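# Pack every block into the chest and close it

## Task

Place every block inside the chest, with no other object in it, and close the lid. At the end the chest must stand upright on the bench, no part of the tray may be inside or above the chest, and the result must hold without the robot supporting anything. Release whatever is held and move the grippers away before ending.

## Robot and tools

Robot: two six-joint arms with parallel grippers, named left_arm and right_arm, sharing one scene frame. Origin is on the table top midway between the arms, +z up, +x outward over the table; left_arm sits on the +y side. The names do not describe sides of any picture. Base roots: left_arm at (+0.021, +0.363, +0.254) m, quat_wxyz (+0.911, -0.110, +0.392, +0.062); right_arm at (-0.029, -0.323, +0.254) m, quat_wxyz (+0.909, +0.046, +0.405, +0.084). Bases may be tilted. Mounting plates and the metal frame behind the arms are fixed obstacles; a "too close" warning counts a plate and its half of the frame as part of that arm.

execute_actions takes "actions", a list holding zero or one item, plus optional "pictures" (boolean; images come by default). An empty list just reports the state. A motion item is {"rows": [...], "steps": n} with n from 1 to 15 (default 15); each step lasts 1/30 s. Every row is one list of 14 numbers covering both arms, even if one stays still: left_arm waist, shoulder, elbow, wrist pitch, wrist yaw, wrist roll, opening, then right_arm in the same seven slots. Up to 15 rows; one row per step, and the final row repeats if rows run out. A wait item is {"steps": n} with n up to 300, counted from the previous result; it sends nothing new. A refused call sends nothing at all.

Joint numbers are absolute target angles in radians, the same quantities printed under Joint positions, not offsets. Stated ranges per arm: waist -2.618 to 3.054, shoulder 0.000 to 3.142, elbow 0.000 to 3.142, wrist pitch -1.571 to 1.571, wrist yaw -1.571 to 1.571, wrist roll -2.094 to 2.094. Real ends may differ by up to 0.036 rad either way. A target more than 0.036 rad beyond a stated end, and farther out than the last reported angle, gets the call refused; a target past the real end is clipped there, and the result may then say "joint sent to its limit" (possibly about an earlier action still running). Absence of that line does not prove more travel is available.

Opening is a gripper command from -1 (closed) to +1 (fully open, pads about 0.094 m apart). Between the extremes the fingers go to where grip_measured would read the commanded value. To hold something, command roughly 0.03 below the grip_measured seen while touching it for a firm hold, less for a lighter one. Pad force tops out around 50 to 62 N (lower on some grippers, weaker on parts under about 2 mm thick), with a brief harder spike at first contact. Readings may be off by about 1 mm per gripper, fixed for the scene.

Motion is speed-limited: each step the sent target stays within a lead of the measured angle (waist 0.202, shoulder 0.258, elbow 0.238, wrist pitch 0.573, wrist yaw and roll 0.522 rad), and if the targets would move a gripper more than 70 mm from where it is, all that arm's targets are pulled back proportionally. Far goals therefore need several calls. Between calls, while you think or wait, the arms continue toward the last row sent until everything nearly stops or a step is HELD; after that only a new action drives them further. Fingers still opening or closing finish their motion.

Results: the state line gives each gripper's end_effector_position (metres) and end_effector_quat_wxyz in the scene frame; that point lies between the pads, about 1 cm short of the fingertips. Fingers point along the gripper's +z and open along its y. Reported hand positions can be off, more when reaching far. Joint positions and Joint velocities list one block per arm: six joints (rad, rad/s) then pad gap (m, m/s). grip_measured is the opening on the command scale. Joint torques follow the joint order without the gripper; they are noisy, offset and affected by friction. "joint command not followed" means the clearance check altered or stopped some joint targets; the rest of the row still ran. HELD marks steps where your row was partly or fully withheld. MOTOR HOT appears from 75 °C; at 90 °C that arm halts for 10 s, and at 100 °C it goes limp and drops; these show as OVER-TEMPERATURE FAULT. Avoid long loaded holds.

Cameras: cam_high, cam_low, cam_left_wrist, cam_right_wrist, each 504x504, in that order. Calibration (K, distortion, T_world_to_cam) is given in the briefing and may be slightly off; wrist camera poses follow reported joints. zoom_image takes "camera" (one of those four names) and "region" [x0, y0, x1, y1] in pixels of that camera's latest image, origin top-left, at most 504 by 504, and returns an enlarged view. read_manual with optional "section" ("licences") returns licence texts only. finished_scene takes "scene" (the current scene's integer), ends and grades it irreversibly; the outcome must already be stable. Replying without any tool call ends everything.

Cautions: never let the arms collide or push each other hard; do not knock or place anything off the table; avoid drops, slips, slamming the lid and hard pressing. Occasional brief tugs may disturb a held part or a loose object, so grip firmly enough. Each wrist camera and mount adds bulk near the hand. Smooth, efficient, quick motion is preferred.

Each tool is called after "Request:" by a JSON object that holds its "op" and its "data", one argument or row to a line.

## Session

Request:
{"op": "execute_actions", "data": {
  "actions": []
}}

Scene clock: 0.00 s of 5550.00 s.
left_arm: end_effector_position=(+0.2854, +0.4290, +0.1286) grip_measured=+1.000 end_effector_quat_wxyz=(-0.286, +0.384, +0.866, +0.147) | right_arm: end_effector_position=(+0.1525, +0.0418, +0.3371) grip_measured=+1.000 end_effector_quat_wxyz=(+0.047, +0.904, -0.398, -0.149)
Joint positions: left_arm=[-0.388  1.437  0.912 -0.965 -0.82   0.347  0.094] | right_arm=[ 1.46   1.956  1.898 -1.537  0.526 -0.673  0.094]
Joint velocities: left_arm=[-0.002 -0.002  0.002 -0.022  0.007 -0.051  0.   ] | right_arm=[-0.022 -0.002  0.007 -0.066  0.066  0.007  0.   ]
Joint torques (N m, as the arm reports them, + toward a larger angle): no reading

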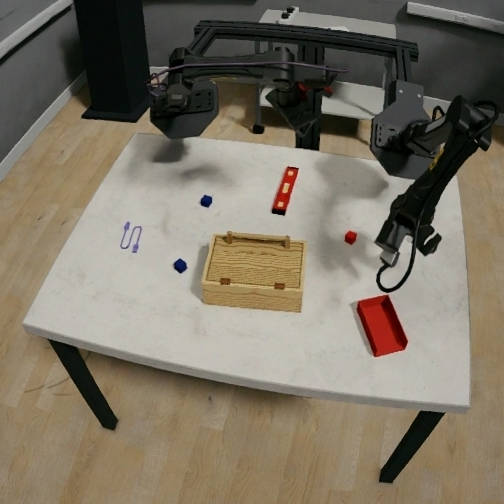

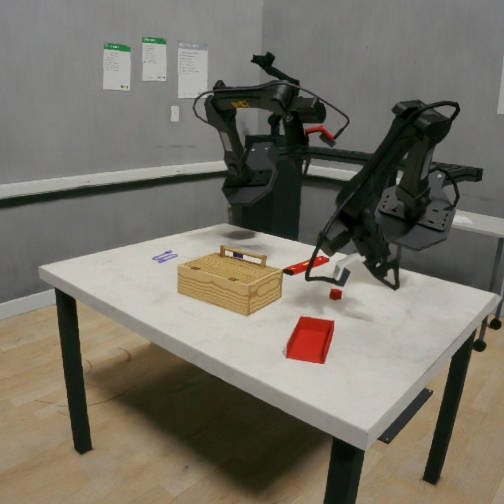

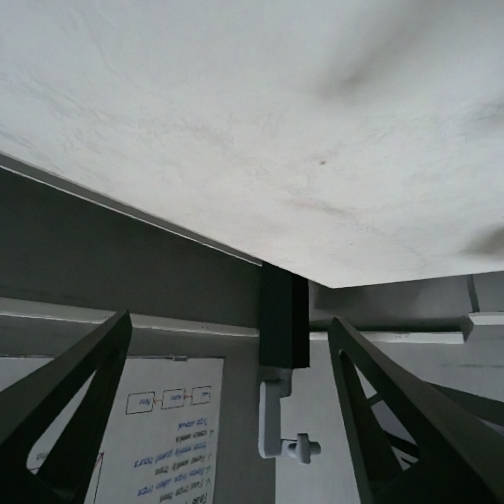

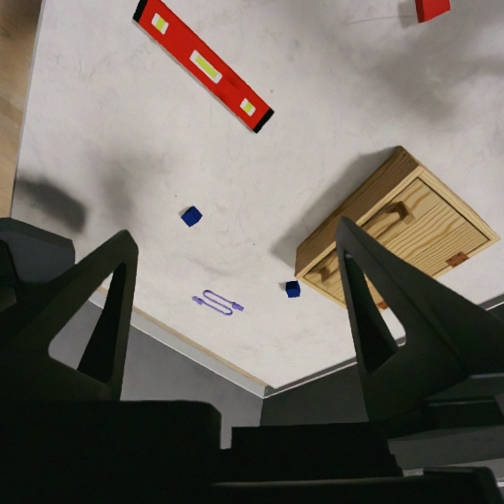

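Request:
{"op": "zoom_image", "data": {
  "camera": "cam_high",
  "region": [160, 150, 420, 370]
}}

Request:
{"op": "zoom_image", "data": {
  "camera": "cam_low",
  "region": [150, 220, 370, 380]
}}

Request:
{"op": "zoom_image", "data": {
  "camera": "cam_right_wrist",
  "region": [260, 120, 504, 330]
}}

Region (160, 150, 420, 370) of cam_high's 504x504 image, scaled by 1.938, with more detail than that image has; it fills the top 426 rows of this view, and the rest is white.

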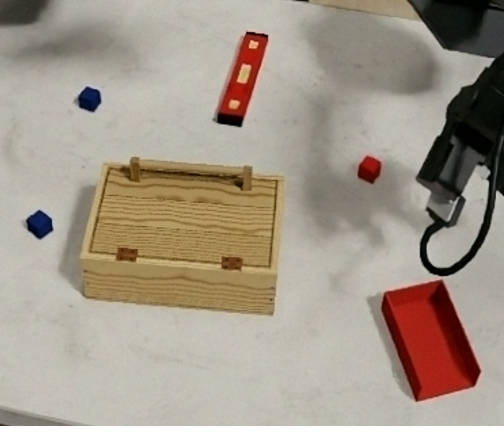

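Region (150, 220, 370, 380) of cam_low's 504x504 image, scaled by 2.291, with more detail than that image has; it fills the top 367 rows of this view, and the rest is white.

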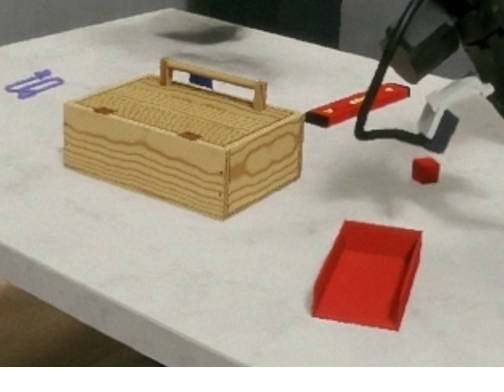

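Region (260, 120, 504, 330) of cam_right_wrist's 504x504 image, scaled by 2.066, with more detail than that image has; it fills the top 434 rows of this view, and the rest is white.

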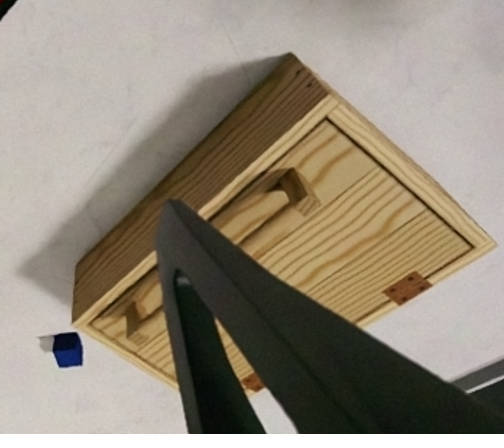

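Request:
{"op": "execute_actions", "data": {
  "actions": [
    {"rows":[[-0.45,1.44,1.33,-0.9,-0.7,0.6,1,0.74,1.10,0.40,-0.3,0.647,0,1]]}
  ],
  "pictures": false
}}

Request:
{"op": "execute_actions", "data": {
  "actions": [
    {"steps":30}
  ],
  "pictures": false
}}

Request:
{"op": "execute_actions", "data": {
  "actions": [
    {"rows":[[-1.146,1.80,1.328,-0.536,-0.568,0.78,1,0.74,1.10,0.33,-0.22,0.647,0,1]]}
  ],
  "pictures": false
}}

Request:
{"op": "execute_actions", "data": {
  "actions": [
    {"steps":30}
  ]
}}

Scene clock: 100.40 s of 5550.00 s.
left_arm: end_effector_position=(+0.4437, +0.3962, +0.1530) grip_measured=+1.000 end_effector_quat_wxyz=(-0.098, +0.382, +0.912, +0.109) | right_arm: end_effector_position=(+0.3487, -0.1347, +0.2116) grip_measured=+1.000 end_effector_quat_wxyz=(+0.146, -0.260, +0.954, +0.041)
Joint positions: left_arm=[-0.431  1.445  1.324 -0.89  -0.718  0.582  0.094] | right_arm=[ 0.724  1.095  0.919 -0.426  0.655 -0.056  0.094]
Joint velocities: left_arm=[-0.002 -0.002 -0.017 -0.037  0.007  0.081  0.   ] | right_arm=[-0.115 -1.199 -1.937  1.092  0.3    0.418  0.   ]
Joint torques (N m, as the arm reports them, + toward a larger angle): left_arm=[ -4.43 -10.42   6.26  -0.05   0.04   0.06] | right_arm=[ 4.51  0.94  1.79  0.28 -0.53 -0.04]
Steps of this call (steps 1 to 90: nothing new was sent; then 96.90 s passed at rest; steps 91 to 105: all 15 steps of this action). Readings (joint positions):
91: left_arm=[-0.391 1.440 0.933 -0.976 -0.804 0.379] | right_arm=[1.446 1.927 1.854 -1.472 0.532 -0.617]
92: left_arm=[-0.398 1.446 0.973 -0.982 -0.786 0.414] | right_arm=[1.418 1.884 1.785 -1.382 0.537 -0.546]
94: left_arm=[-0.414 1.450 1.077 -0.970 -0.760 0.467] | right_arm=[1.321 1.783 1.655 -1.222 0.556 -0.411]
98: left_arm=[-0.429 1.449 1.286 -0.919 -0.733 0.537] | right_arm=[1.077 1.555 1.407 -0.893 0.593 -0.225]
105: the state above

Scene clock: 101.40 s of 5550.00 s.
left_arm: end_effector_position=(+0.4432, +0.3952, +0.1528) grip_measured=+1.000 end_effector_quat_wxyz=(-0.099, +0.388, +0.910, +0.105) | right_arm: end_effector_position=(+0.1614, -0.2055, +0.1219) grip_measured=+1.000 end_effector_quat_wxyz=(-0.023, -0.368, +0.930, -0.013)
Joint positions: left_arm=[-0.431  1.445  1.324 -0.891 -0.712  0.594  0.094] | right_arm=[ 0.723  1.109  0.377 -0.315  0.647 -0.007  0.094]
Joint velocities: left_arm=[ 0.002  0.002  0.002 -0.022 -0.007 -0.051  0.   ] | right_arm=[-0.012 -0.012 -0.007  0.095  0.022 -0.051  0.   ]
Joint torques (N m, as the arm reports them, + toward a larger angle): left_arm=[ -4.34 -10.44   6.23  -0.01   0.02   0.05] | right_arm=[ 3.19 -3.37  4.89  0.4  -0.03  0.08]
Steps of this call (steps 1 to 30: the robot went on to your last target). Readings (joint positions):
1: left_arm=[-0.431 1.445 1.324 -0.890 -0.717 0.584] | right_arm=[0.723 1.067 0.854 -0.393 0.660 -0.045]
2: left_arm=[-0.431 1.445 1.324 -0.891 -0.715 0.586] | right_arm=[0.723 1.061 0.793 -0.370 0.660 -0.038]
4: left_arm=[-0.431 1.445 1.324 -0.891 -0.714 0.589] | right_arm=[0.723 1.074 0.669 -0.343 0.658 -0.029]
8: left_arm=[-0.431 1.445 1.324 -0.891 -0.712 0.592] | right_arm=[0.723 1.102 0.427 -0.337 0.651 -0.018]
30: the state above

Scene clock: 101.90 s of 5550.00 s.
left_arm: end_effector_position=(+0.3892, +0.1196, +0.1371) grip_measured=+1.000 end_effector_quat_wxyz=(+0.029, +0.628, +0.775, -0.070) | right_arm: end_effector_position=(+0.1611, -0.2025, +0.1185) grip_measured=+1.000 end_effector_quat_wxyz=(-0.006, -0.356, +0.935, -0.007)
Joint positions: left_arm=[-0.959  1.818  1.324 -0.597 -0.61   0.747  0.094] | right_arm=[ 0.723  1.109  0.343 -0.238  0.647 -0.007  0.094]
Joint velocities: left_arm=[-1.429  0.002  0.002  0.286  0.066  0.183  0.   ] | right_arm=[-0.002  0.017 -0.002 -0.066 -0.022 -0.037  0.   ]
Joint torques (N m, as the arm reports them, + toward a larger angle): left_arm=[-8.99 -9.93  5.19  0.48  0.39  0.06] | right_arm=[ 3.26 -3.32  2.04  0.4  -0.02  0.05]
Steps of this call (steps 1 to 15: all 15 steps of this action). Readings (joint positions):
1: left_arm=[-0.440 1.456 1.324 -0.877 -0.710 0.607] | right_arm=[0.723 1.109 0.372 -0.301 0.647 -0.007]
2: left_arm=[-0.459 1.476 1.324 -0.843 -0.706 0.622] | right_arm=[0.723 1.109 0.364 -0.285 0.647 -0.007]
4: left_arm=[-0.513 1.544 1.324 -0.781 -0.691 0.649] | right_arm=[0.723 1.109 0.351 -0.267 0.647 -0.007]
8: left_arm=[-0.640 1.710 1.324 -0.686 -0.656 0.694] | right_arm=[0.723 1.109 0.343 -0.252 0.647 -0.007]
15: the state above

Scene clock: 102.90 s of 5550.00 s.
left_arm: end_effector_position=(+0.3642, +0.0557, +0.1896) grip_measured=+1.000 end_effector_quat_wxyz=(+0.099, +0.669, +0.727, -0.122) | right_arm: end_effector_position=(+0.1616, -0.2021, +0.1185) grip_measured=+1.000 end_effector_quat_wxyz=(-0.005, -0.355, +0.935, -0.006)
Joint positions: left_arm=[-1.136  1.818  1.324 -0.554 -0.576  0.772  0.094] | right_arm=[ 0.723  1.109  0.343 -0.235  0.647 -0.007  0.094]
Joint velocities: left_arm=[-0.007  0.007 -0.002  0.051  0.007 -0.022  0.   ] | right_arm=[-0.007 -0.007  0.007  0.066  0.051 -0.037  0.   ]
Joint torques (N m, as the arm reports them, + toward a larger angle): left_arm=[-8.13 -9.32  5.72  0.87  0.28  0.08] | right_arm=[ 3.23 -3.27  2.07  0.43 -0.01  0.07]
Steps of this call (steps 1 to 30: the robot went on to your last target). Readings (joint positions):
1: left_arm=[-1.010 1.818 1.324 -0.586 -0.608 0.751] | right_arm=[0.723 1.109 0.343 -0.237 0.647 -0.007]
2: left_arm=[-1.059 1.818 1.324 -0.575 -0.603 0.755] | right_arm=[0.723 1.109 0.343 -0.237 0.647 -0.007]
4: left_arm=[-1.132 1.818 1.324 -0.563 -0.587 0.762] | right_arm=[0.723 1.109 0.343 -0.236 0.647 -0.007]
8: left_arm=[-1.154 1.818 1.324 -0.554 -0.576 0.769] | right_arm=[0.723 1.109 0.343 -0.235 0.647 -0.007]
30: the state above
All arms were judged still, so your last target was given up. Only a new action makes them travel on or press farther. Fingers that are still opening or closing keep moving.
camera_calibration (this result's frames):
cam_left_wrist: T_world_to_cam=[[-0.978819, -0.156018, 0.132562, 0.332557], [-0.109874, 0.946671, 0.302888, -0.0345961], [-0.172748, 0.281908, -0.943762, 0.340078], [0, 0, 0, 1]] pos_world=[0.380459, -0.0112347, 0.287347]
cam_right_wrist: T_world_to_cam=[[0.620482, -0.783707, 0.0283876, -0.269374], [-0.490738, -0.359786, 0.793555, -0.0969878], [-0.611701, -0.506317, -0.607836, 0.187003], [0, 0, 0, 1]] pos_world=[0.233936, -0.151322, 0.198279]

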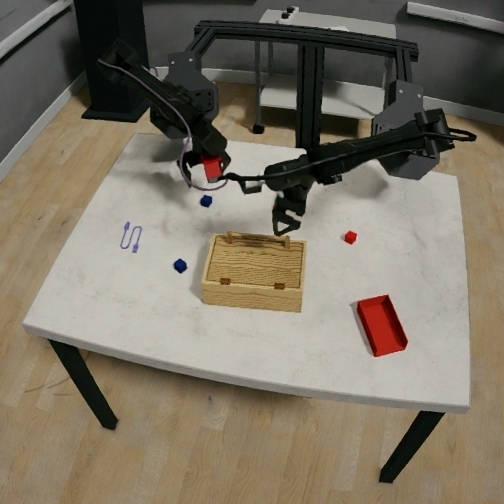

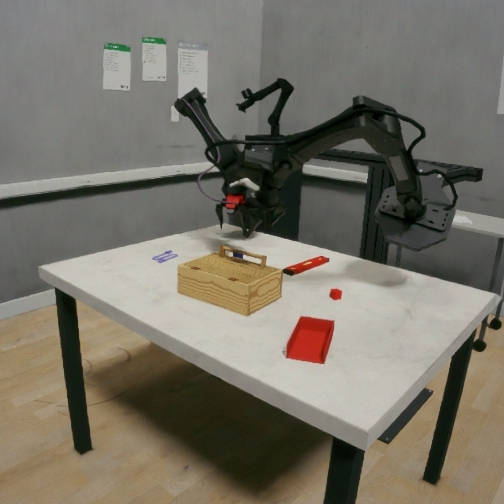

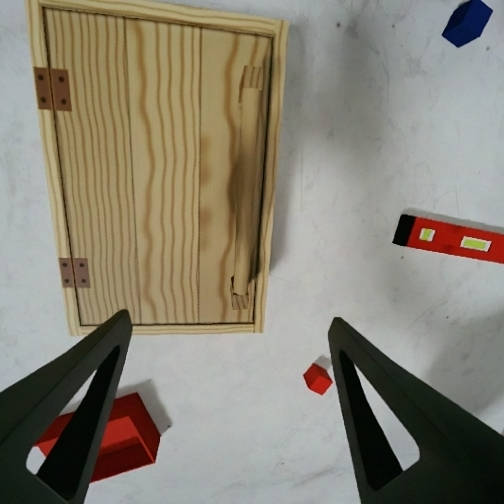

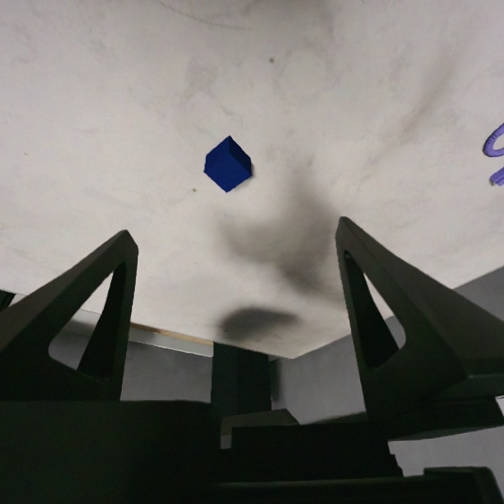

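Request:
{"op": "execute_actions", "data": {
  "actions": [
    {"rows":[[-1.13,1.81,1.32,-0.51,-0.56,0.79,0.8,0.71,1.15,0.32,-0.14,0.63,0.08,0.8],[-1.12,1.82,1.31,-0.48,-0.555,0.8,0.7,0.685,1.2,0.30,-0.06,0.615,0.16,0.7],[-1.11,1.835,1.305,-0.45,-0.55,0.81,0.6,0.66,1.25,0.285,0.02,0.6,0.24,0.6],[-1.10,1.85,1.295,-0.42,-0.545,0.82,0.5,0.635,1.3,0.27,0.1,0.585,0.32,0.5],[-1.09,1.865,1.29,-0.39,-0.54,0.83,0.4,0.61,1.35,0.25,0.18,0.57,0.4,0.4],[-1.085,1.88,1.28,-0.36,-0.53,0.84,0.4,0.585,1.4,0.235,0.26,0.555,0.48,0.4],[-1.08,1.89,1.275,-0.34,-0.525,0.85,0.4,0.56,1.45,0.22,0.34,0.54,0.55,0.4],[-1.075,1.895,1.272,-0.325,-0.52,0.86,0.4,0.545,1.485,0.2,0.425,0.526,0.62,0.4]]}
  ],
  "pictures": false
}}

Request:
{"op": "execute_actions", "data": {
  "actions": [
    {"steps":12}
  ]
}}

Scene clock: 136.27 s of 5550.00 s.
left_arm: end_effector_position=(+0.3685, +0.0470, +0.1461) grip_measured=+0.402 end_effector_quat_wxyz=(+0.110, +0.660, +0.734, -0.118) | right_arm: end_effector_position=(+0.1279, -0.2158, +0.0577) grip_measured=+0.401 end_effector_quat_wxyz=(-0.016, -0.003, +1.000, -0.013)
Joint positions: left_arm=[-1.061  1.895  1.285 -0.367 -0.545  0.846  0.066] | right_arm=[0.551 1.485 0.204 0.343 0.541 0.559 0.066]
Joint velocities: left_arm=[ 0.002 -0.007  0.007  0.022  0.022 -0.051  0.   ] | right_arm=[ 0.007 -0.007 -0.002  0.52  -0.11   0.359  0.   ]
Joint torques (N m, as the arm reports them, + toward a larger angle): left_arm=[-8.84 -8.38  3.86  1.05  0.49  0.06] | right_arm=[ 1.6  -3.35  0.04  0.19 -0.08  0.01]
Steps of this call (steps 1 to 90: nothing new was sent; then 29.87 s passed at rest; steps 91 to 105: all 15 steps of this action). Readings (joint positions):
91: left_arm=[-1.135 1.818 1.324 -0.551 -0.576 0.774] | right_arm=[0.722 1.114 0.341 -0.224 0.646 0.006]
92: left_arm=[-1.132 1.818 1.324 -0.544 -0.575 0.778] | right_arm=[0.715 1.130 0.337 -0.194 0.642 0.032]
94: left_arm=[-1.119 1.820 1.324 -0.515 -0.571 0.789] | right_arm=[0.680 1.202 0.322 -0.100 0.628 0.116]
98: left_arm=[-1.078 1.854 1.317 -0.416 -0.560 0.818] | right_arm=[0.582 1.408 0.256 0.144 0.583 0.351]
105: the state above

Scene clock: 136.67 s of 5550.00 s.
left_arm: end_effector_position=(+0.3724, +0.0437, +0.1473) grip_measured=+0.402 end_effector_quat_wxyz=(+0.119, +0.657, +0.735, -0.119) | right_arm: end_effector_position=(+0.1394, -0.2066, +0.0575) grip_measured=+0.401 end_effector_quat_wxyz=(+0.005, +0.039, +0.999, +0.006)
Joint positions: left_arm=[-1.061  1.895  1.285 -0.344 -0.542  0.852  0.066] | right_arm=[0.551 1.485 0.204 0.408 0.531 0.61  0.066]
Joint velocities: left_arm=[-0.012  0.002  0.002  0.11  -0.037 -0.066 -0.001] | right_arm=[ 0.002 -0.022  0.002  0.037  0.051 -0.066  0.001]
Joint torques (N m, as the arm reports them, + toward a larger angle): left_arm=[-8.88 -8.46  3.99  0.91  0.46  0.07] | right_arm=[ 1.71 -3.21  0.18  0.46 -0.08  0.01]
Steps of this call (steps 1 to 12: the robot went on to your last target). Readings (joint positions):
1: left_arm=[-1.061 1.895 1.285 -0.364 -0.545 0.847] | right_arm=[0.551 1.485 0.204 0.359 0.539 0.570]
2: left_arm=[-1.061 1.895 1.285 -0.359 -0.544 0.849] | right_arm=[0.551 1.485 0.204 0.370 0.537 0.579]
4: left_arm=[-1.061 1.895 1.285 -0.352 -0.543 0.850] | right_arm=[0.551 1.485 0.204 0.386 0.534 0.591]
8: left_arm=[-1.061 1.895 1.285 -0.346 -0.542 0.852] | right_arm=[0.551 1.485 0.204 0.402 0.532 0.605]
12: the state above
camera_calibration (this result's frames):
cam_left_wrist: T_world_to_cam=[[-0.976519, -0.187057, 0.106868, 0.348606], [-0.151278, 0.948581, 0.278044, 0.00942802], [-0.153383, 0.255348, -0.954605, 0.300448], [0, 0, 0, 1]] pos_world=[0.387931, -0.0204527, 0.246933]
cam_right_wrist: T_world_to_cam=[[-0.133352, -0.991054, 0.00545868, -0.19385], [-0.619383, 0.0876388, 0.780182, 0.0499643], [-0.773681, 0.100658, -0.625528, 0.283085], [0, 0, 0, 1]] pos_world=[0.224114, -0.224989, 0.139154]

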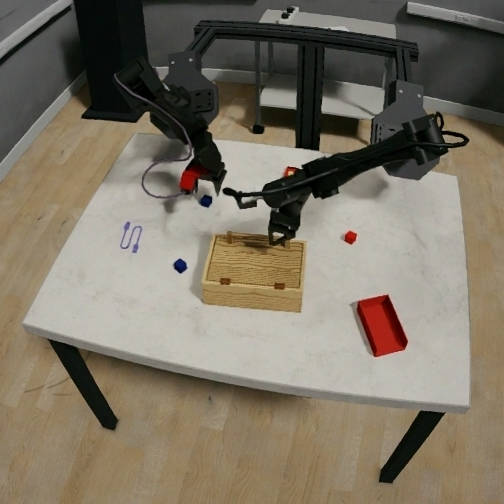

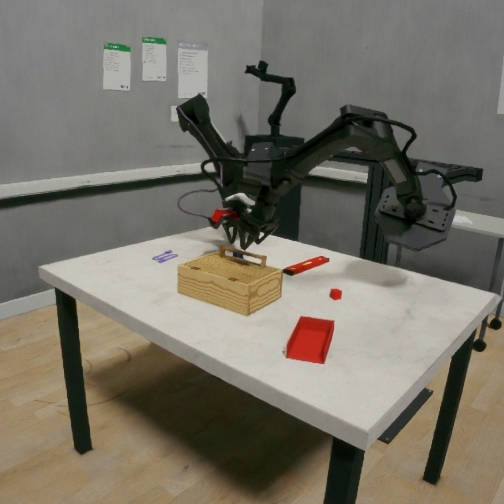

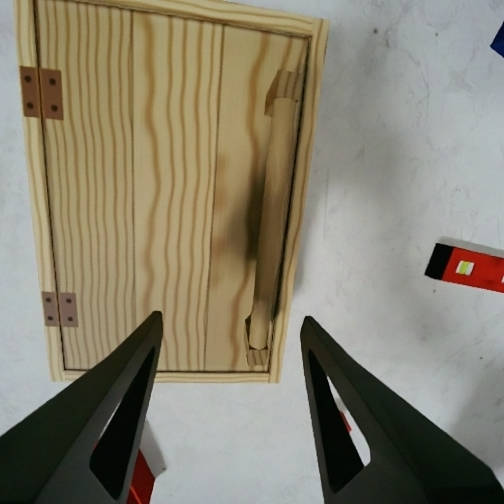

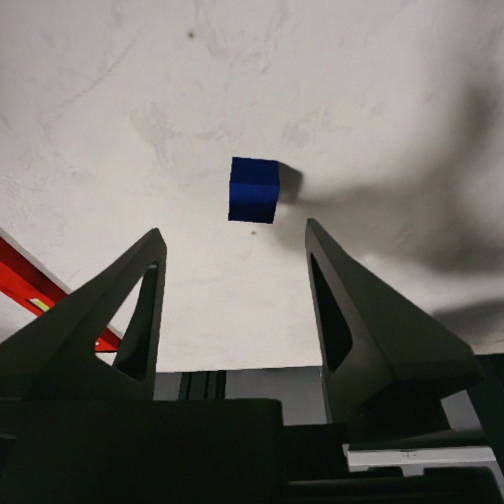

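Request:
{"op": "execute_actions", "data": {
  "actions": [
    {"rows":[[-1.07,1.9,1.26,-0.325,-0.51,0.86,0.4,0.53,1.52,0.21,0.46,0.515,0.6,0.4],[-1.07,1.905,1.25,-0.315,-0.505,0.865,0.4,0.51,1.56,0.215,0.51,0.505,0.59,0.4],[-1.065,1.91,1.245,-0.3,-0.5,0.87,0.4,0.495,1.6,0.22,0.56,0.495,0.58,0.4],[-1.06,1.92,1.24,-0.285,-0.495,0.875,0.4,0.48,1.64,0.22,0.61,0.485,0.57,0.4],[-1.055,1.93,1.235,-0.27,-0.49,0.88,0.4,0.47,1.68,0.225,0.66,0.475,0.56,0.4],[-1.05,1.94,1.23,-0.25,-0.485,0.89,0.4,0.46,1.72,0.225,0.70,0.47,0.55,0.4],[-1.047,1.95,1.229,-0.235,-0.485,0.895,0.4,0.45,1.76,0.225,0.73,0.465,0.54,0.4],[-1.047,1.96,1.229,-0.22,-0.485,0.895,0.4,0.445,1.79,0.225,0.743,0.464,0.535,0.4]]}
  ],
  "pictures": false
}}

Request:
{"op": "execute_actions", "data": {
  "actions": [
    {"steps":12}
  ]
}}

Scene clock: 162.43 s of 5550.00 s.
left_arm: end_effector_position=(+0.3528, +0.0368, +0.1202) grip_measured=+0.402 end_effector_quat_wxyz=(+0.111, +0.667, +0.726, -0.128) | right_arm: end_effector_position=(+0.1217, -0.2172, +0.0217) grip_measured=+0.401 end_effector_quat_wxyz=(-0.011, +0.040, +0.999, -0.006)
Joint positions: left_arm=[-1.038  1.958  1.245 -0.255 -0.509  0.885  0.066] | right_arm=[0.452 1.784 0.209 0.7   0.473 0.548 0.066]
Joint velocities: left_arm=[-0.007 -0.017 -0.002  0.066  0.022 -0.022 -0.   ] | right_arm=[-0.007  0.002  0.007  0.242  0.022 -0.051 -0.   ]
Joint torques (N m, as the arm reports them, + toward a larger angle): left_arm=[-8.61 -8.41  3.3   0.99  0.46  0.07] | right_arm=[ 1.78 -3.45 -0.09  0.41 -0.05 -0.1 ]
Steps of this call (steps 1 to 30: the robot went on to your last target; steps 31 to 100: nothing new was sent; then 21.93 s passed at rest; steps 101 to 115: all 15 steps of this action). Readings (joint positions):
101: left_arm=[-1.061 1.895 1.285 -0.343 -0.540 0.853] | right_arm=[0.548 1.488 0.204 0.417 0.528 0.613]
102: left_arm=[-1.061 1.895 1.284 -0.341 -0.538 0.854] | right_arm=[0.540 1.502 0.204 0.434 0.524 0.610]
104: left_arm=[-1.061 1.895 1.276 -0.327 -0.532 0.857] | right_arm=[0.512 1.560 0.204 0.490 0.514 0.600]
108: left_arm=[-1.048 1.921 1.259 -0.284 -0.518 0.873] | right_arm=[0.464 1.722 0.208 0.614 0.491 0.571]
115: the state above

Scene clock: 162.83 s of 5550.00 s.
left_arm: end_effector_position=(+0.3558, +0.0345, +0.1210) grip_measured=+0.402 end_effector_quat_wxyz=(+0.118, +0.663, +0.728, -0.128) | right_arm: end_effector_position=(+0.1272, -0.2137, +0.0217) grip_measured=+0.401 end_effector_quat_wxyz=(-0.001, +0.044, +0.999, +0.002)
Joint positions: left_arm=[-1.038  1.958  1.245 -0.238 -0.508  0.887  0.066] | right_arm=[0.452 1.784 0.209 0.728 0.469 0.542 0.066]
Joint velocities: left_arm=[-0.027  0.007 -0.012 -0.007  0.007  0.037  0.   ] | right_arm=[ 0.002  0.002 -0.012  0.022  0.007 -0.007 -0.   ]
Joint torques (N m, as the arm reports them, + toward a larger angle): left_arm=[-8.61 -8.39  3.37  0.9   0.47  0.07] | right_arm=[ 1.99 -3.49 -0.08  0.47 -0.09 -0.04]
Steps of this call (steps 1 to 12: the robot went on to your last target). Readings (joint positions):
1: left_arm=[-1.038 1.958 1.245 -0.252 -0.509 0.886] | right_arm=[0.452 1.784 0.209 0.706 0.472 0.547]
2: left_arm=[-1.038 1.958 1.245 -0.248 -0.509 0.886] | right_arm=[0.452 1.784 0.209 0.711 0.471 0.545]
4: left_arm=[-1.038 1.958 1.245 -0.244 -0.508 0.886] | right_arm=[0.452 1.784 0.209 0.719 0.470 0.544]
8: left_arm=[-1.038 1.958 1.245 -0.240 -0.508 0.887] | right_arm=[0.452 1.784 0.209 0.725 0.469 0.543]
12: the state above
camera_calibration (this result's frames):
cam_left_wrist: T_world_to_cam=[[-0.979212, -0.16389, 0.119514, 0.332092], [-0.127291, 0.95525, 0.26701, 0.0155215], [-0.157926, 0.246247, -0.956254, 0.277352], [0, 0, 0, 1]] pos_world=[0.370965, -0.0286973, 0.221385]
cam_right_wrist: T_world_to_cam=[[-0.142972, -0.989602, 0.0157358, -0.201045], [-0.60986, 0.100609, 0.786097, 0.0724571], [-0.779506, 0.102793, -0.617903, 0.252945], [0, 0, 0, 1]] pos_world=[0.212617, -0.232245, 0.102501]

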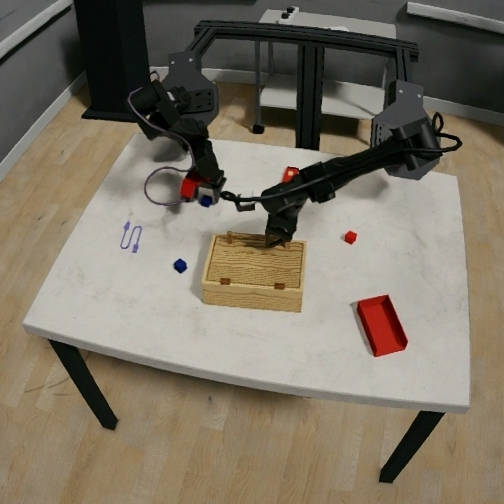

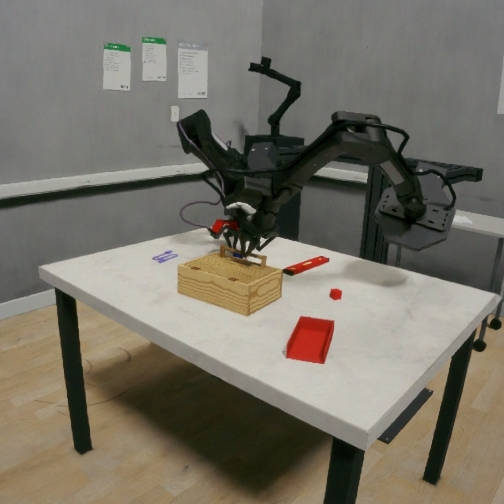

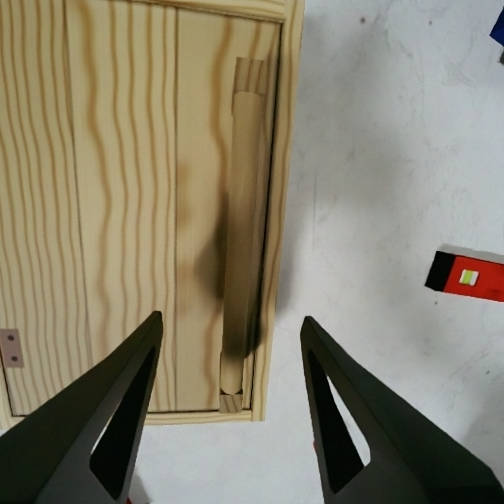

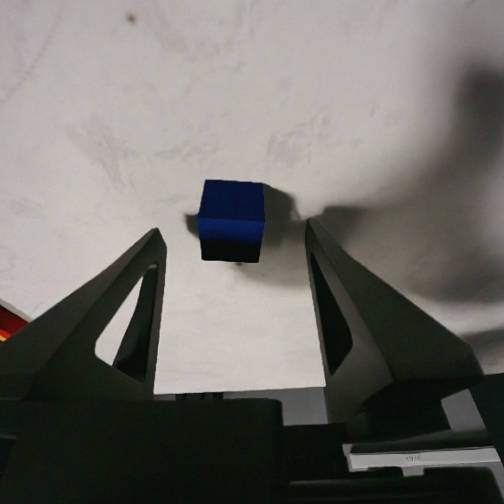

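Request:
{"op": "zoom_image", "data": {
  "camera": "cam_low",
  "region": [190, 200, 300, 290]
}}

Request:
{"op": "zoom_image", "data": {
  "camera": "cam_high",
  "region": [170, 160, 320, 270]
}}

Region (190, 200, 300, 290) of cam_low's 504x504 image, scaled by 4.582, with more detail than that image has; it fills the top 412 rows of this view, and the rest is white.

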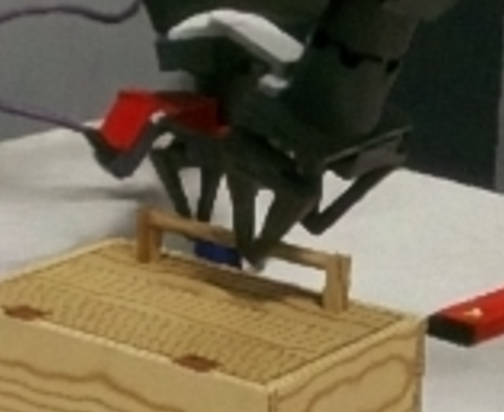

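Region (170, 160, 320, 270) of cam_high's 504x504 image, scaled by 3.360, with more detail than that image has; it fills the top 370 rows of this view, and the rest is white.

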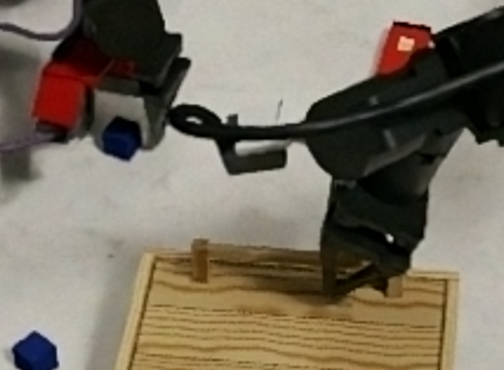

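Request:
{"op": "execute_actions", "data": {
  "actions": [
    {"rows":[[-1.04,1.972,1.225,-0.2,-0.48,0.9,0.2,0.44,1.82,0.23,0.78,0.458,0.53,0.2],[-1.034,1.983,1.222,-0.185,-0.477,0.905,0.0,0.432,1.85,0.235,0.805,0.454,0.525,0.0]]}
  ],
  "pictures": false
}}

Request:
{"op": "execute_actions", "data": {
  "actions": [
    {"rows":[[-1.034,1.983,1.222,-0.185,-0.477,0.905,-0.4,0.432,1.85,0.235,0.805,0.454,0.525,-0.3],[-1.034,1.983,1.222,-0.185,-0.477,0.905,-0.6,0.432,1.85,0.235,0.805,0.454,0.525,-0.4],[-1.034,1.983,1.222,-0.185,-0.477,0.905,-0.77,0.432,1.85,0.235,0.805,0.454,0.525,-0.52]]}
  ]
}}

Scene clock: 177.73 s of 5550.00 s.
left_arm: end_effector_position=(+0.3588, +0.0322, +0.1153) grip_measured=+0.002 end_effector_quat_wxyz=(+0.124, +0.659, +0.730, -0.128) | right_arm: end_effector_position=(+0.1279, -0.2122, +0.0150) grip_measured=+0.002 end_effector_quat_wxyz=(+0.004, +0.047, +0.999, +0.005)
Joint positions: left_arm=[-1.026  1.972  1.245 -0.204 -0.5    0.897  0.047] | right_arm=[0.439 1.838 0.218 0.788 0.459 0.532 0.047]
Joint velocities: left_arm=[ 0.002  0.002 -0.007  0.081 -0.037 -0.051  0.001] | right_arm=[-0.007 -0.002 -0.007 -0.007  0.051 -0.007 -0.   ]
Joint torques (N m, as the arm reports them, + toward a larger angle): left_arm=[-8.56 -7.71  2.66  0.9   0.47  0.06] | right_arm=[ 1.92 -3.17 -0.32  0.48 -0.06 -0.05]
Steps of this call (steps 1 to 30: the robot went on to your last target; steps 31 to 100: nothing new was sent; then 11.07 s passed at rest; steps 101 to 115: all 15 steps of this action). Readings (joint positions):
101: left_arm=[-1.038 1.958 1.245 -0.235 -0.507 0.889] | right_arm=[0.451 1.788 0.209 0.735 0.468 0.541]
102: left_arm=[-1.037 1.960 1.245 -0.230 -0.505 0.890] | right_arm=[0.449 1.799 0.210 0.748 0.466 0.539]
104: left_arm=[-1.033 1.964 1.245 -0.217 -0.503 0.893] | right_arm=[0.442 1.827 0.217 0.764 0.464 0.537]
108: left_arm=[-1.027 1.971 1.245 -0.209 -0.501 0.896] | right_arm=[0.439 1.838 0.218 0.777 0.460 0.534]
115: the state above

Scene clock: 178.23 s of 5550.00 s.
left_arm: end_effector_position=(+0.3572, +0.0319, +0.1152) grip_measured=-0.764 end_effector_quat_wxyz=(+0.124, +0.660, +0.729, -0.131) | right_arm: end_effector_position=(+0.1283, -0.2119, +0.0151) grip_measured=-0.483 end_effector_quat_wxyz=(+0.004, +0.047, +0.999, +0.006)
Joint positions: left_arm=[-1.026  1.972  1.242 -0.204 -0.495  0.898  0.011] | right_arm=[0.439 1.838 0.218 0.791 0.459 0.531 0.024]
Joint velocities: left_arm=[-0.007  0.002 -0.002 -0.066 -0.007 -0.022 -0.   ] | right_arm=[ 0.002 -0.002 -0.002 -0.066 -0.037  0.066  0.   ]
Joint torques (N m, as the arm reports them, + toward a larger angle): left_arm=[-8.51 -7.67  2.85  0.93  0.43  0.06] | right_arm=[ 1.94 -3.36 -0.19  0.52 -0.07 -0.06]
Steps of this call (steps 1 to 15: all 15 steps of this action). Readings (joint positions):
1: left_arm=[-1.026 1.972 1.245 -0.204 -0.500 0.897] | right_arm=[0.439 1.838 0.218 0.789 0.459 0.532]
2: left_arm=[-1.026 1.972 1.245 -0.203 -0.500 0.897] | right_arm=[0.439 1.838 0.218 0.790 0.459 0.532]
4: left_arm=[-1.026 1.972 1.243 -0.204 -0.496 0.898] | right_arm=[0.439 1.838 0.218 0.790 0.459 0.532]
8: left_arm=[-1.026 1.972 1.242 -0.204 -0.495 0.898] | right_arm=[0.439 1.838 0.218 0.790 0.459 0.532]
15: the state above
camera_calibration (this result's frames):
cam_left_wrist: T_world_to_cam=[[-0.978366, -0.169826, 0.118149, 0.333765], [-0.135265, 0.957219, 0.255803, 0.02387], [-0.156536, 0.234287, -0.959482, 0.272845], [0, 0, 0, 1]] pos_world=[0.372483, -0.0300909, 0.21625]
cam_right_wrist: T_world_to_cam=[[-0.148952, -0.988817, 0.00734923, -0.197972], [-0.617214, 0.0987764, 0.78057, 0.0788024], [-0.772567, 0.111731, -0.625025, 0.250689], [0, 0, 0, 1]] pos_world=[0.212823, -0.231552, 0.0966308]

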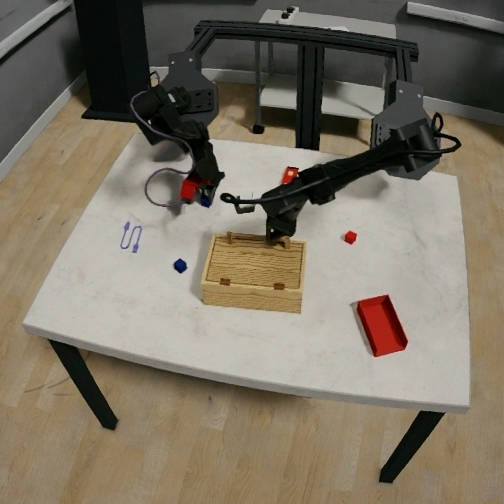

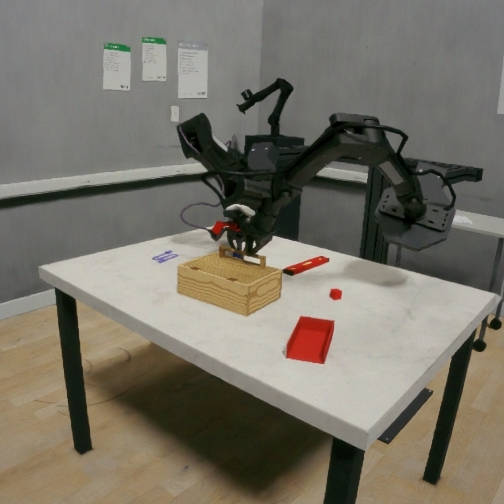

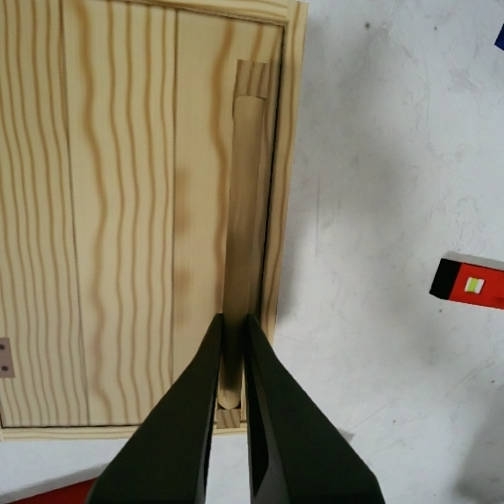

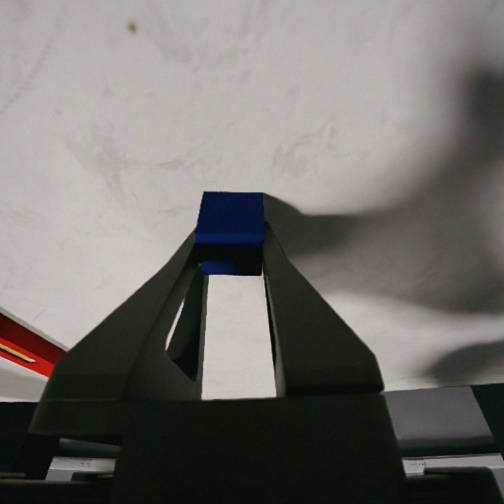

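Request:
{"op": "execute_actions", "data": {
  "actions": [
    {"rows":[[-1.034,1.975,1.245,-0.2,-0.485,0.9,-0.79,0.44,1.82,0.225,0.775,0.46,0.53,-0.52],[-1.04,1.966,1.252,-0.22,-0.49,0.895,-0.79,0.45,1.79,0.225,0.74,0.465,0.54,-0.52],[-1.047,1.958,1.26,-0.24,-0.495,0.89,-0.79,0.46,1.76,0.22,0.705,0.47,0.55,-0.52],[-1.054,1.95,1.27,-0.26,-0.5,0.885,-0.79,0.47,1.73,0.22,0.67,0.475,0.555,-0.52],[-1.06,1.942,1.28,-0.28,-0.505,0.88,-0.79,0.48,1.7,0.215,0.635,0.485,0.56,-0.52],[-1.066,1.934,1.292,-0.3,-0.508,0.875,-0.79,0.49,1.67,0.215,0.6,0.49,0.57,-0.52],[-1.072,1.927,1.304,-0.325,-0.512,0.87,-0.79,0.5,1.64,0.21,0.57,0.495,0.575,-0.52],[-1.078,1.92,1.317,-0.345,-0.515,0.865,-0.79,0.51,1.61,0.21,0.54,0.5,0.58,-0.52],[-1.083,1.914,1.33,-0.365,-0.518,0.86,-0.79,0.52,1.58,0.21,0.51,0.505,0.59,-0.52],[-1.088,1.909,1.344,-0.385,-0.521,0.855,-0.79,0.53,1.55,0.21,0.48,0.515,0.6,-0.52],[-1.092,1.904,1.358,-0.41,-0.524,0.85,-0.79,0.54,1.52,0.21,0.45,0.52,0.61,-0.52],[-1.096,1.9,1.374,-0.43,-0.527,0.845,-0.79,0.55,1.49,0.21,0.42,0.526,0.61,-0.52],[-1.099,1.897,1.39,-0.45,-0.53,0.84,-0.79,0.55,1.49,0.21,0.42,0.526,0.61,-0.52]]}
  ],
  "pictures": false
}}

Request:
{"op": "execute_actions", "data": {
  "actions": [
    {"steps":10}
  ]
}}

Scene clock: 204.63 s of 5550.00 s.
left_arm: end_effector_position=(+0.3676, +0.0351, +0.1440) grip_measured=-0.778 end_effector_quat_wxyz=(+0.105, +0.667, +0.726, -0.133) | right_arm: end_effector_position=(+0.1567, -0.1939, +0.0547) grip_measured=-0.483 end_effector_quat_wxyz=(+0.028, +0.056, +0.997, +0.034)
Joint positions: left_arm=[-1.061  1.938  1.342 -0.4   -0.515  0.852  0.01 ] | right_arm=[0.534 1.504 0.218 0.499 0.499 0.591 0.024]
Joint velocities: left_arm=[-0.081 -0.139  0.208 -0.374  0.022 -0.037 -0.   ] | right_arm=[ 0.027 -0.134 -0.007 -0.359  0.022  0.125  0.   ]
Joint torques (N m, as the arm reports them, + toward a larger angle): left_arm=[-10.79 -11.68   8.07   0.68   0.07   0.01] | right_arm=[ 3.66 -4.01 -0.17  0.2   0.1   0.08]
Steps of this call (steps 1 to 15: the robot went on to your last target; steps 16 to 90: nothing new was sent; then 22.90 s passed at rest; steps 91 to 105: all 15 steps of this action). Readings (joint positions):
91: left_arm=[-1.026 1.972 1.242 -0.204 -0.495 0.898] | right_arm=[0.439 1.838 0.218 0.790 0.459 0.531]
92: left_arm=[-1.026 1.972 1.242 -0.204 -0.495 0.898] | right_arm=[0.439 1.833 0.218 0.782 0.459 0.532]
94: left_arm=[-1.026 1.972 1.242 -0.208 -0.495 0.897] | right_arm=[0.443 1.797 0.218 0.744 0.459 0.537]
98: left_arm=[-1.033 1.970 1.263 -0.254 -0.504 0.886] | right_arm=[0.479 1.675 0.218 0.653 0.470 0.554]
105: the state above

Scene clock: 204.97 s of 5550.00 s.
left_arm: end_effector_position=(+0.3693, +0.0381, +0.1485) grip_measured=-0.778 end_effector_quat_wxyz=(+0.100, +0.668, +0.726, -0.131) | right_arm: end_effector_position=(+0.1454, -0.2020, +0.0541) grip_measured=-0.483 end_effector_quat_wxyz=(+0.008, +0.046, +0.999, +0.016)
Joint positions: left_arm=[-1.065  1.929  1.354 -0.434 -0.521  0.843  0.01 ] | right_arm=[0.535 1.502 0.218 0.435 0.509 0.602 0.024]
Joint velocities: left_arm=[-0.002 -0.017  0.012 -0.051 -0.022 -0.037 -0.   ] | right_arm=[ 0.002 -0.002  0.012 -0.081  0.022 -0.007  0.   ]
Joint torques (N m, as the arm reports them, + toward a larger angle): left_arm=[-10.89 -11.55   8.17   0.46   0.1   -0.03] | right_arm=[ 3.71 -4.22 -0.16  0.23  0.16  0.05]
Steps of this call (steps 1 to 10: the robot went on to your last target). Readings (joint positions):
1: left_arm=[-1.063 1.934 1.348 -0.410 -0.515 0.850] | right_arm=[0.535 1.502 0.218 0.487 0.501 0.594]
2: left_arm=[-1.065 1.931 1.351 -0.417 -0.516 0.848] | right_arm=[0.535 1.502 0.218 0.476 0.503 0.596]
4: left_arm=[-1.065 1.929 1.354 -0.424 -0.516 0.846] | right_arm=[0.535 1.502 0.218 0.457 0.505 0.599]
8: left_arm=[-1.065 1.929 1.354 -0.433 -0.521 0.844] | right_arm=[0.535 1.502 0.218 0.439 0.508 0.602]
10: the state above
camera_calibration (this result's frames):
cam_left_wrist: T_world_to_cam=[[-0.977646, -0.152218, 0.145045, 0.337792], [-0.105066, 0.951216, 0.290085, -0.00501522], [-0.182125, 0.268361, -0.945945, 0.311382], [0, 0, 0, 1]] pos_world=[0.386424, -0.027374, 0.24701]
cam_right_wrist: T_world_to_cam=[[-0.148129, -0.98888, -0.0132261, -0.184871], [-0.623572, 0.0830107, 0.777346, 0.0557856], [-0.767604, 0.123395, -0.628934, 0.28902], [0, 0, 0, 1]] pos_world=[0.229255, -0.223109, 0.135965]

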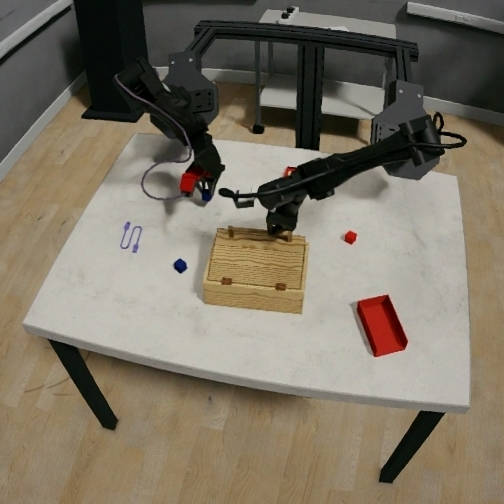

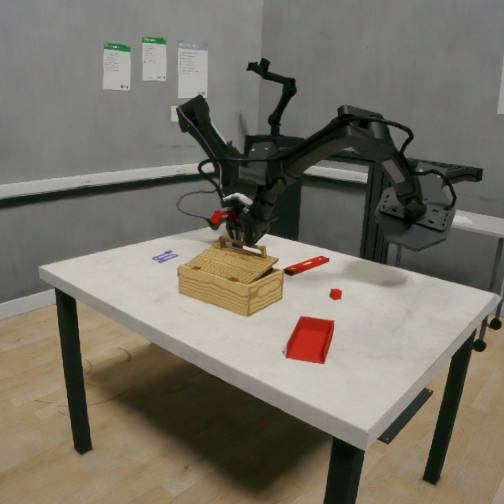

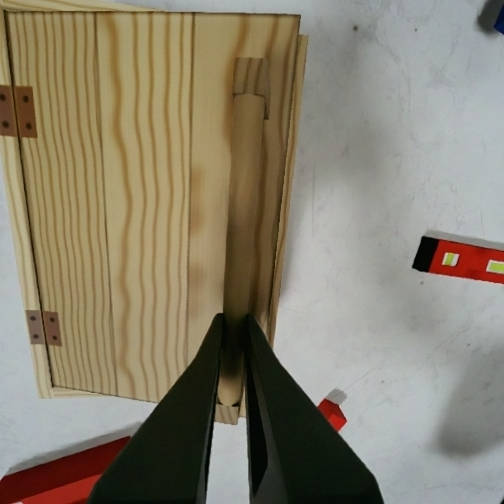

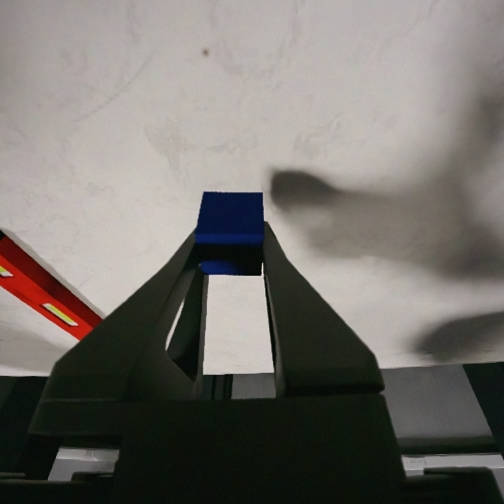

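Request:
{"op": "execute_actions", "data": {
  "actions": [
    {"rows":[[-1.105,1.89,1.4,-0.455,-0.535,0.84,-0.8,0.55,1.49,0.21,0.42,0.526,0.61,-0.52],[-1.112,1.883,1.41,-0.465,-0.538,0.84,-0.8,0.55,1.49,0.21,0.42,0.526,0.61,-0.52],[-1.118,1.877,1.42,-0.48,-0.54,0.84,-0.8,0.55,1.49,0.21,0.42,0.526,0.61,-0.52],[-1.121,1.874,1.44,-0.5,-0.54,0.84,-0.8,0.55,1.49,0.21,0.42,0.526,0.61,-0.52],[-1.123,1.871,1.46,-0.525,-0.54,0.84,-0.8,0.55,1.49,0.21,0.42,0.526,0.61,-0.52],[-1.125,1.87,1.48,-0.55,-0.54,0.84,-0.8,0.55,1.49,0.21,0.42,0.526,0.61,-0.52],[-1.126,1.87,1.5,-0.57,-0.54,0.84,-0.8,0.55,1.49,0.21,0.42,0.526,0.61,-0.52],[-1.126,1.87,1.525,-0.595,-0.54,0.84,-0.8,0.55,1.49,0.21,0.42,0.526,0.61,-0.52],[-1.126,1.875,1.55,-0.62,-0.54,0.84,-0.8,0.55,1.49,0.21,0.42,0.526,0.61,-0.52],[-1.123,1.88,1.575,-0.64,-0.54,0.84,-0.8,0.55,1.49,0.21,0.42,0.526,0.61,-0.52],[-1.12,1.885,1.6,-0.66,-0.54,0.84,-0.8,0.55,1.49,0.21,0.42,0.526,0.61,-0.52],[-1.115,1.89,1.625,-0.68,-0.54,0.84,-0.8,0.55,1.49,0.21,0.42,0.526,0.61,-0.52],[-1.11,1.9,1.647,-0.695,-0.54,0.84,-0.8,0.55,1.49,0.21,0.42,0.526,0.61,-0.52]]}
  ],
  "pictures": false
}}

Request:
{"op": "execute_actions", "data": {
  "actions": [
    {"steps":10}
  ]
}}

Scene clock: 231.73 s of 5550.00 s.
left_arm: end_effector_position=(+0.4200, +0.0359, +0.1942) grip_measured=-0.789 end_effector_quat_wxyz=(+0.114, +0.665, +0.726, -0.129) | right_arm: end_effector_position=(+0.1443, -0.2028, +0.0541) grip_measured=-0.483 end_effector_quat_wxyz=(+0.006, +0.045, +0.999, +0.014)
Joint positions: left_arm=[-1.086  1.925  1.6   -0.661 -0.534  0.839  0.01 ] | right_arm=[0.535 1.502 0.218 0.429 0.51  0.603 0.024]
Joint velocities: left_arm=[-0.007 -0.027  0.398 -0.198 -0.022 -0.007 -0.001] | right_arm=[-0.012 -0.012 -0.007  0.037 -0.007 -0.051 -0.001]
Joint torques (N m, as the arm reports them, + toward a larger angle): left_arm=[-10.15 -11.3    7.6    0.6    0.19   0.02] | right_arm=[ 3.78 -4.44 -0.28  0.28  0.16  0.09]
Steps of this call (steps 1 to 30: the robot went on to your last target; steps 31 to 100: nothing new was sent; then 22.93 s passed at rest; steps 101 to 115: all 15 steps of this action). Readings (joint positions):
101: left_arm=[-1.065 1.929 1.354 -0.435 -0.522 0.843] | right_arm=[0.535 1.502 0.218 0.429 0.510 0.603]
102: left_arm=[-1.066 1.929 1.357 -0.439 -0.523 0.842] | right_arm=[0.535 1.502 0.218 0.429 0.510 0.603]
104: left_arm=[-1.070 1.929 1.371 -0.459 -0.528 0.841] | right_arm=[0.535 1.502 0.218 0.429 0.510 0.603]
108: left_arm=[-1.081 1.927 1.438 -0.538 -0.532 0.839] | right_arm=[0.535 1.502 0.218 0.429 0.510 0.603]
115: the state above

Scene clock: 232.07 s of 5550.00 s.
left_arm: end_effector_position=(+0.4227, +0.0374, +0.1965) grip_measured=-0.790 end_effector_quat_wxyz=(+0.113, +0.666, +0.726, -0.127) | right_arm: end_effector_position=(+0.1443, -0.2028, +0.0541) grip_measured=-0.483 end_effector_quat_wxyz=(+0.006, +0.045, +0.999, +0.014)
Joint positions: left_arm=[-1.086  1.925  1.615 -0.678 -0.538  0.839  0.01 ] | right_arm=[0.535 1.502 0.218 0.429 0.51  0.603 0.024]
Joint velocities: left_arm=[-0.007 -0.017 -0.012  0.007 -0.037  0.022 -0.   ] | right_arm=[-0.007  0.007 -0.017 -0.037  0.037 -0.007  0.001]
Joint torques (N m, as the arm reports them, + toward a larger angle): left_arm=[-10.1  -11.29   8.51   0.5    0.18   0.  ] | right_arm=[ 3.66 -4.34 -0.21  0.3   0.15  0.06]
Steps of this call (steps 1 to 10: the robot went on to your last target). Readings (joint positions):
1: left_arm=[-1.086 1.925 1.610 -0.665 -0.535 0.839] | right_arm=[0.535 1.502 0.218 0.429 0.510 0.603]
2: left_arm=[-1.086 1.925 1.615 -0.667 -0.536 0.839] | right_arm=[0.535 1.502 0.218 0.429 0.510 0.603]
4: left_arm=[-1.086 1.925 1.615 -0.671 -0.536 0.839] | right_arm=[0.535 1.502 0.218 0.429 0.510 0.603]
8: left_arm=[-1.086 1.925 1.615 -0.678 -0.537 0.839] | right_arm=[0.535 1.502 0.218 0.429 0.510 0.603]
10: the state above
camera_calibration (this result's frames):
cam_left_wrist: T_world_to_cam=[[-0.979612, -0.157968, 0.12412, 0.388131], [-0.118734, 0.953627, 0.276582, -0.00427074], [-0.162056, 0.256206, -0.952941, 0.360051], [0, 0, 0, 1]] pos_world=[0.43806, -0.0268622, 0.296114]
cam_right_wrist: T_world_to_cam=[[-0.146303, -0.989199, -0.00903911, -0.186432], [-0.620589, 0.084662, 0.779553, 0.0549847], [-0.770367, 0.119661, -0.626272, 0.287751], [0, 0, 0, 1]] pos_world=[0.228521, -0.223506, 0.135661]

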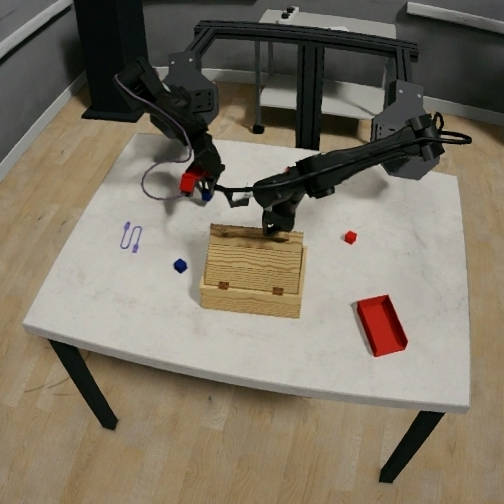

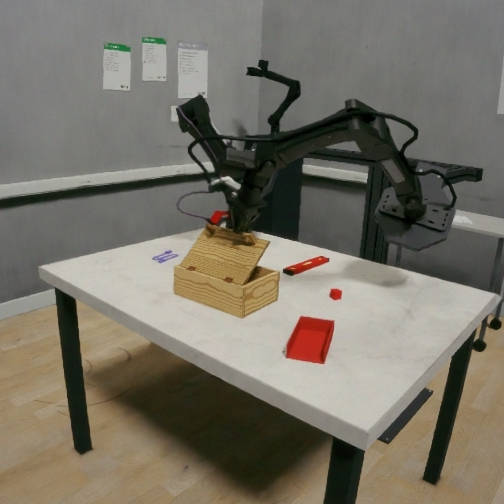

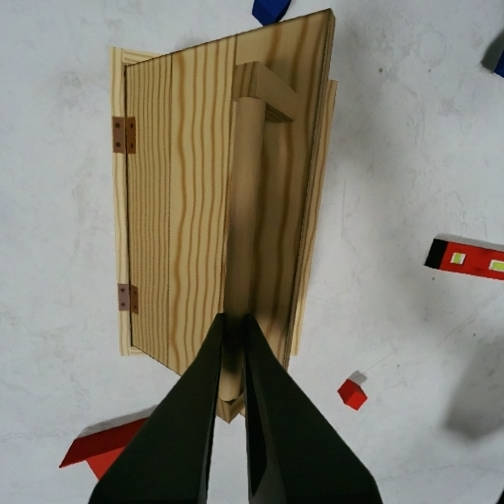

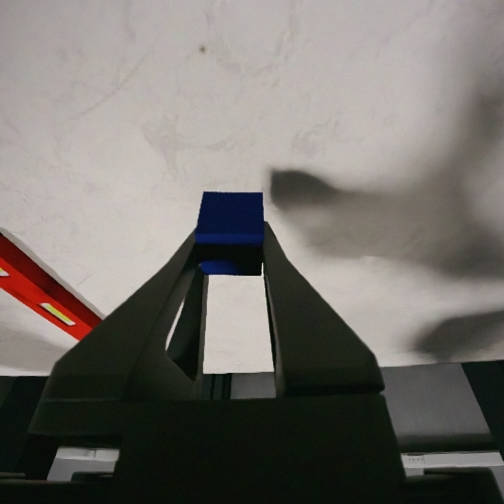

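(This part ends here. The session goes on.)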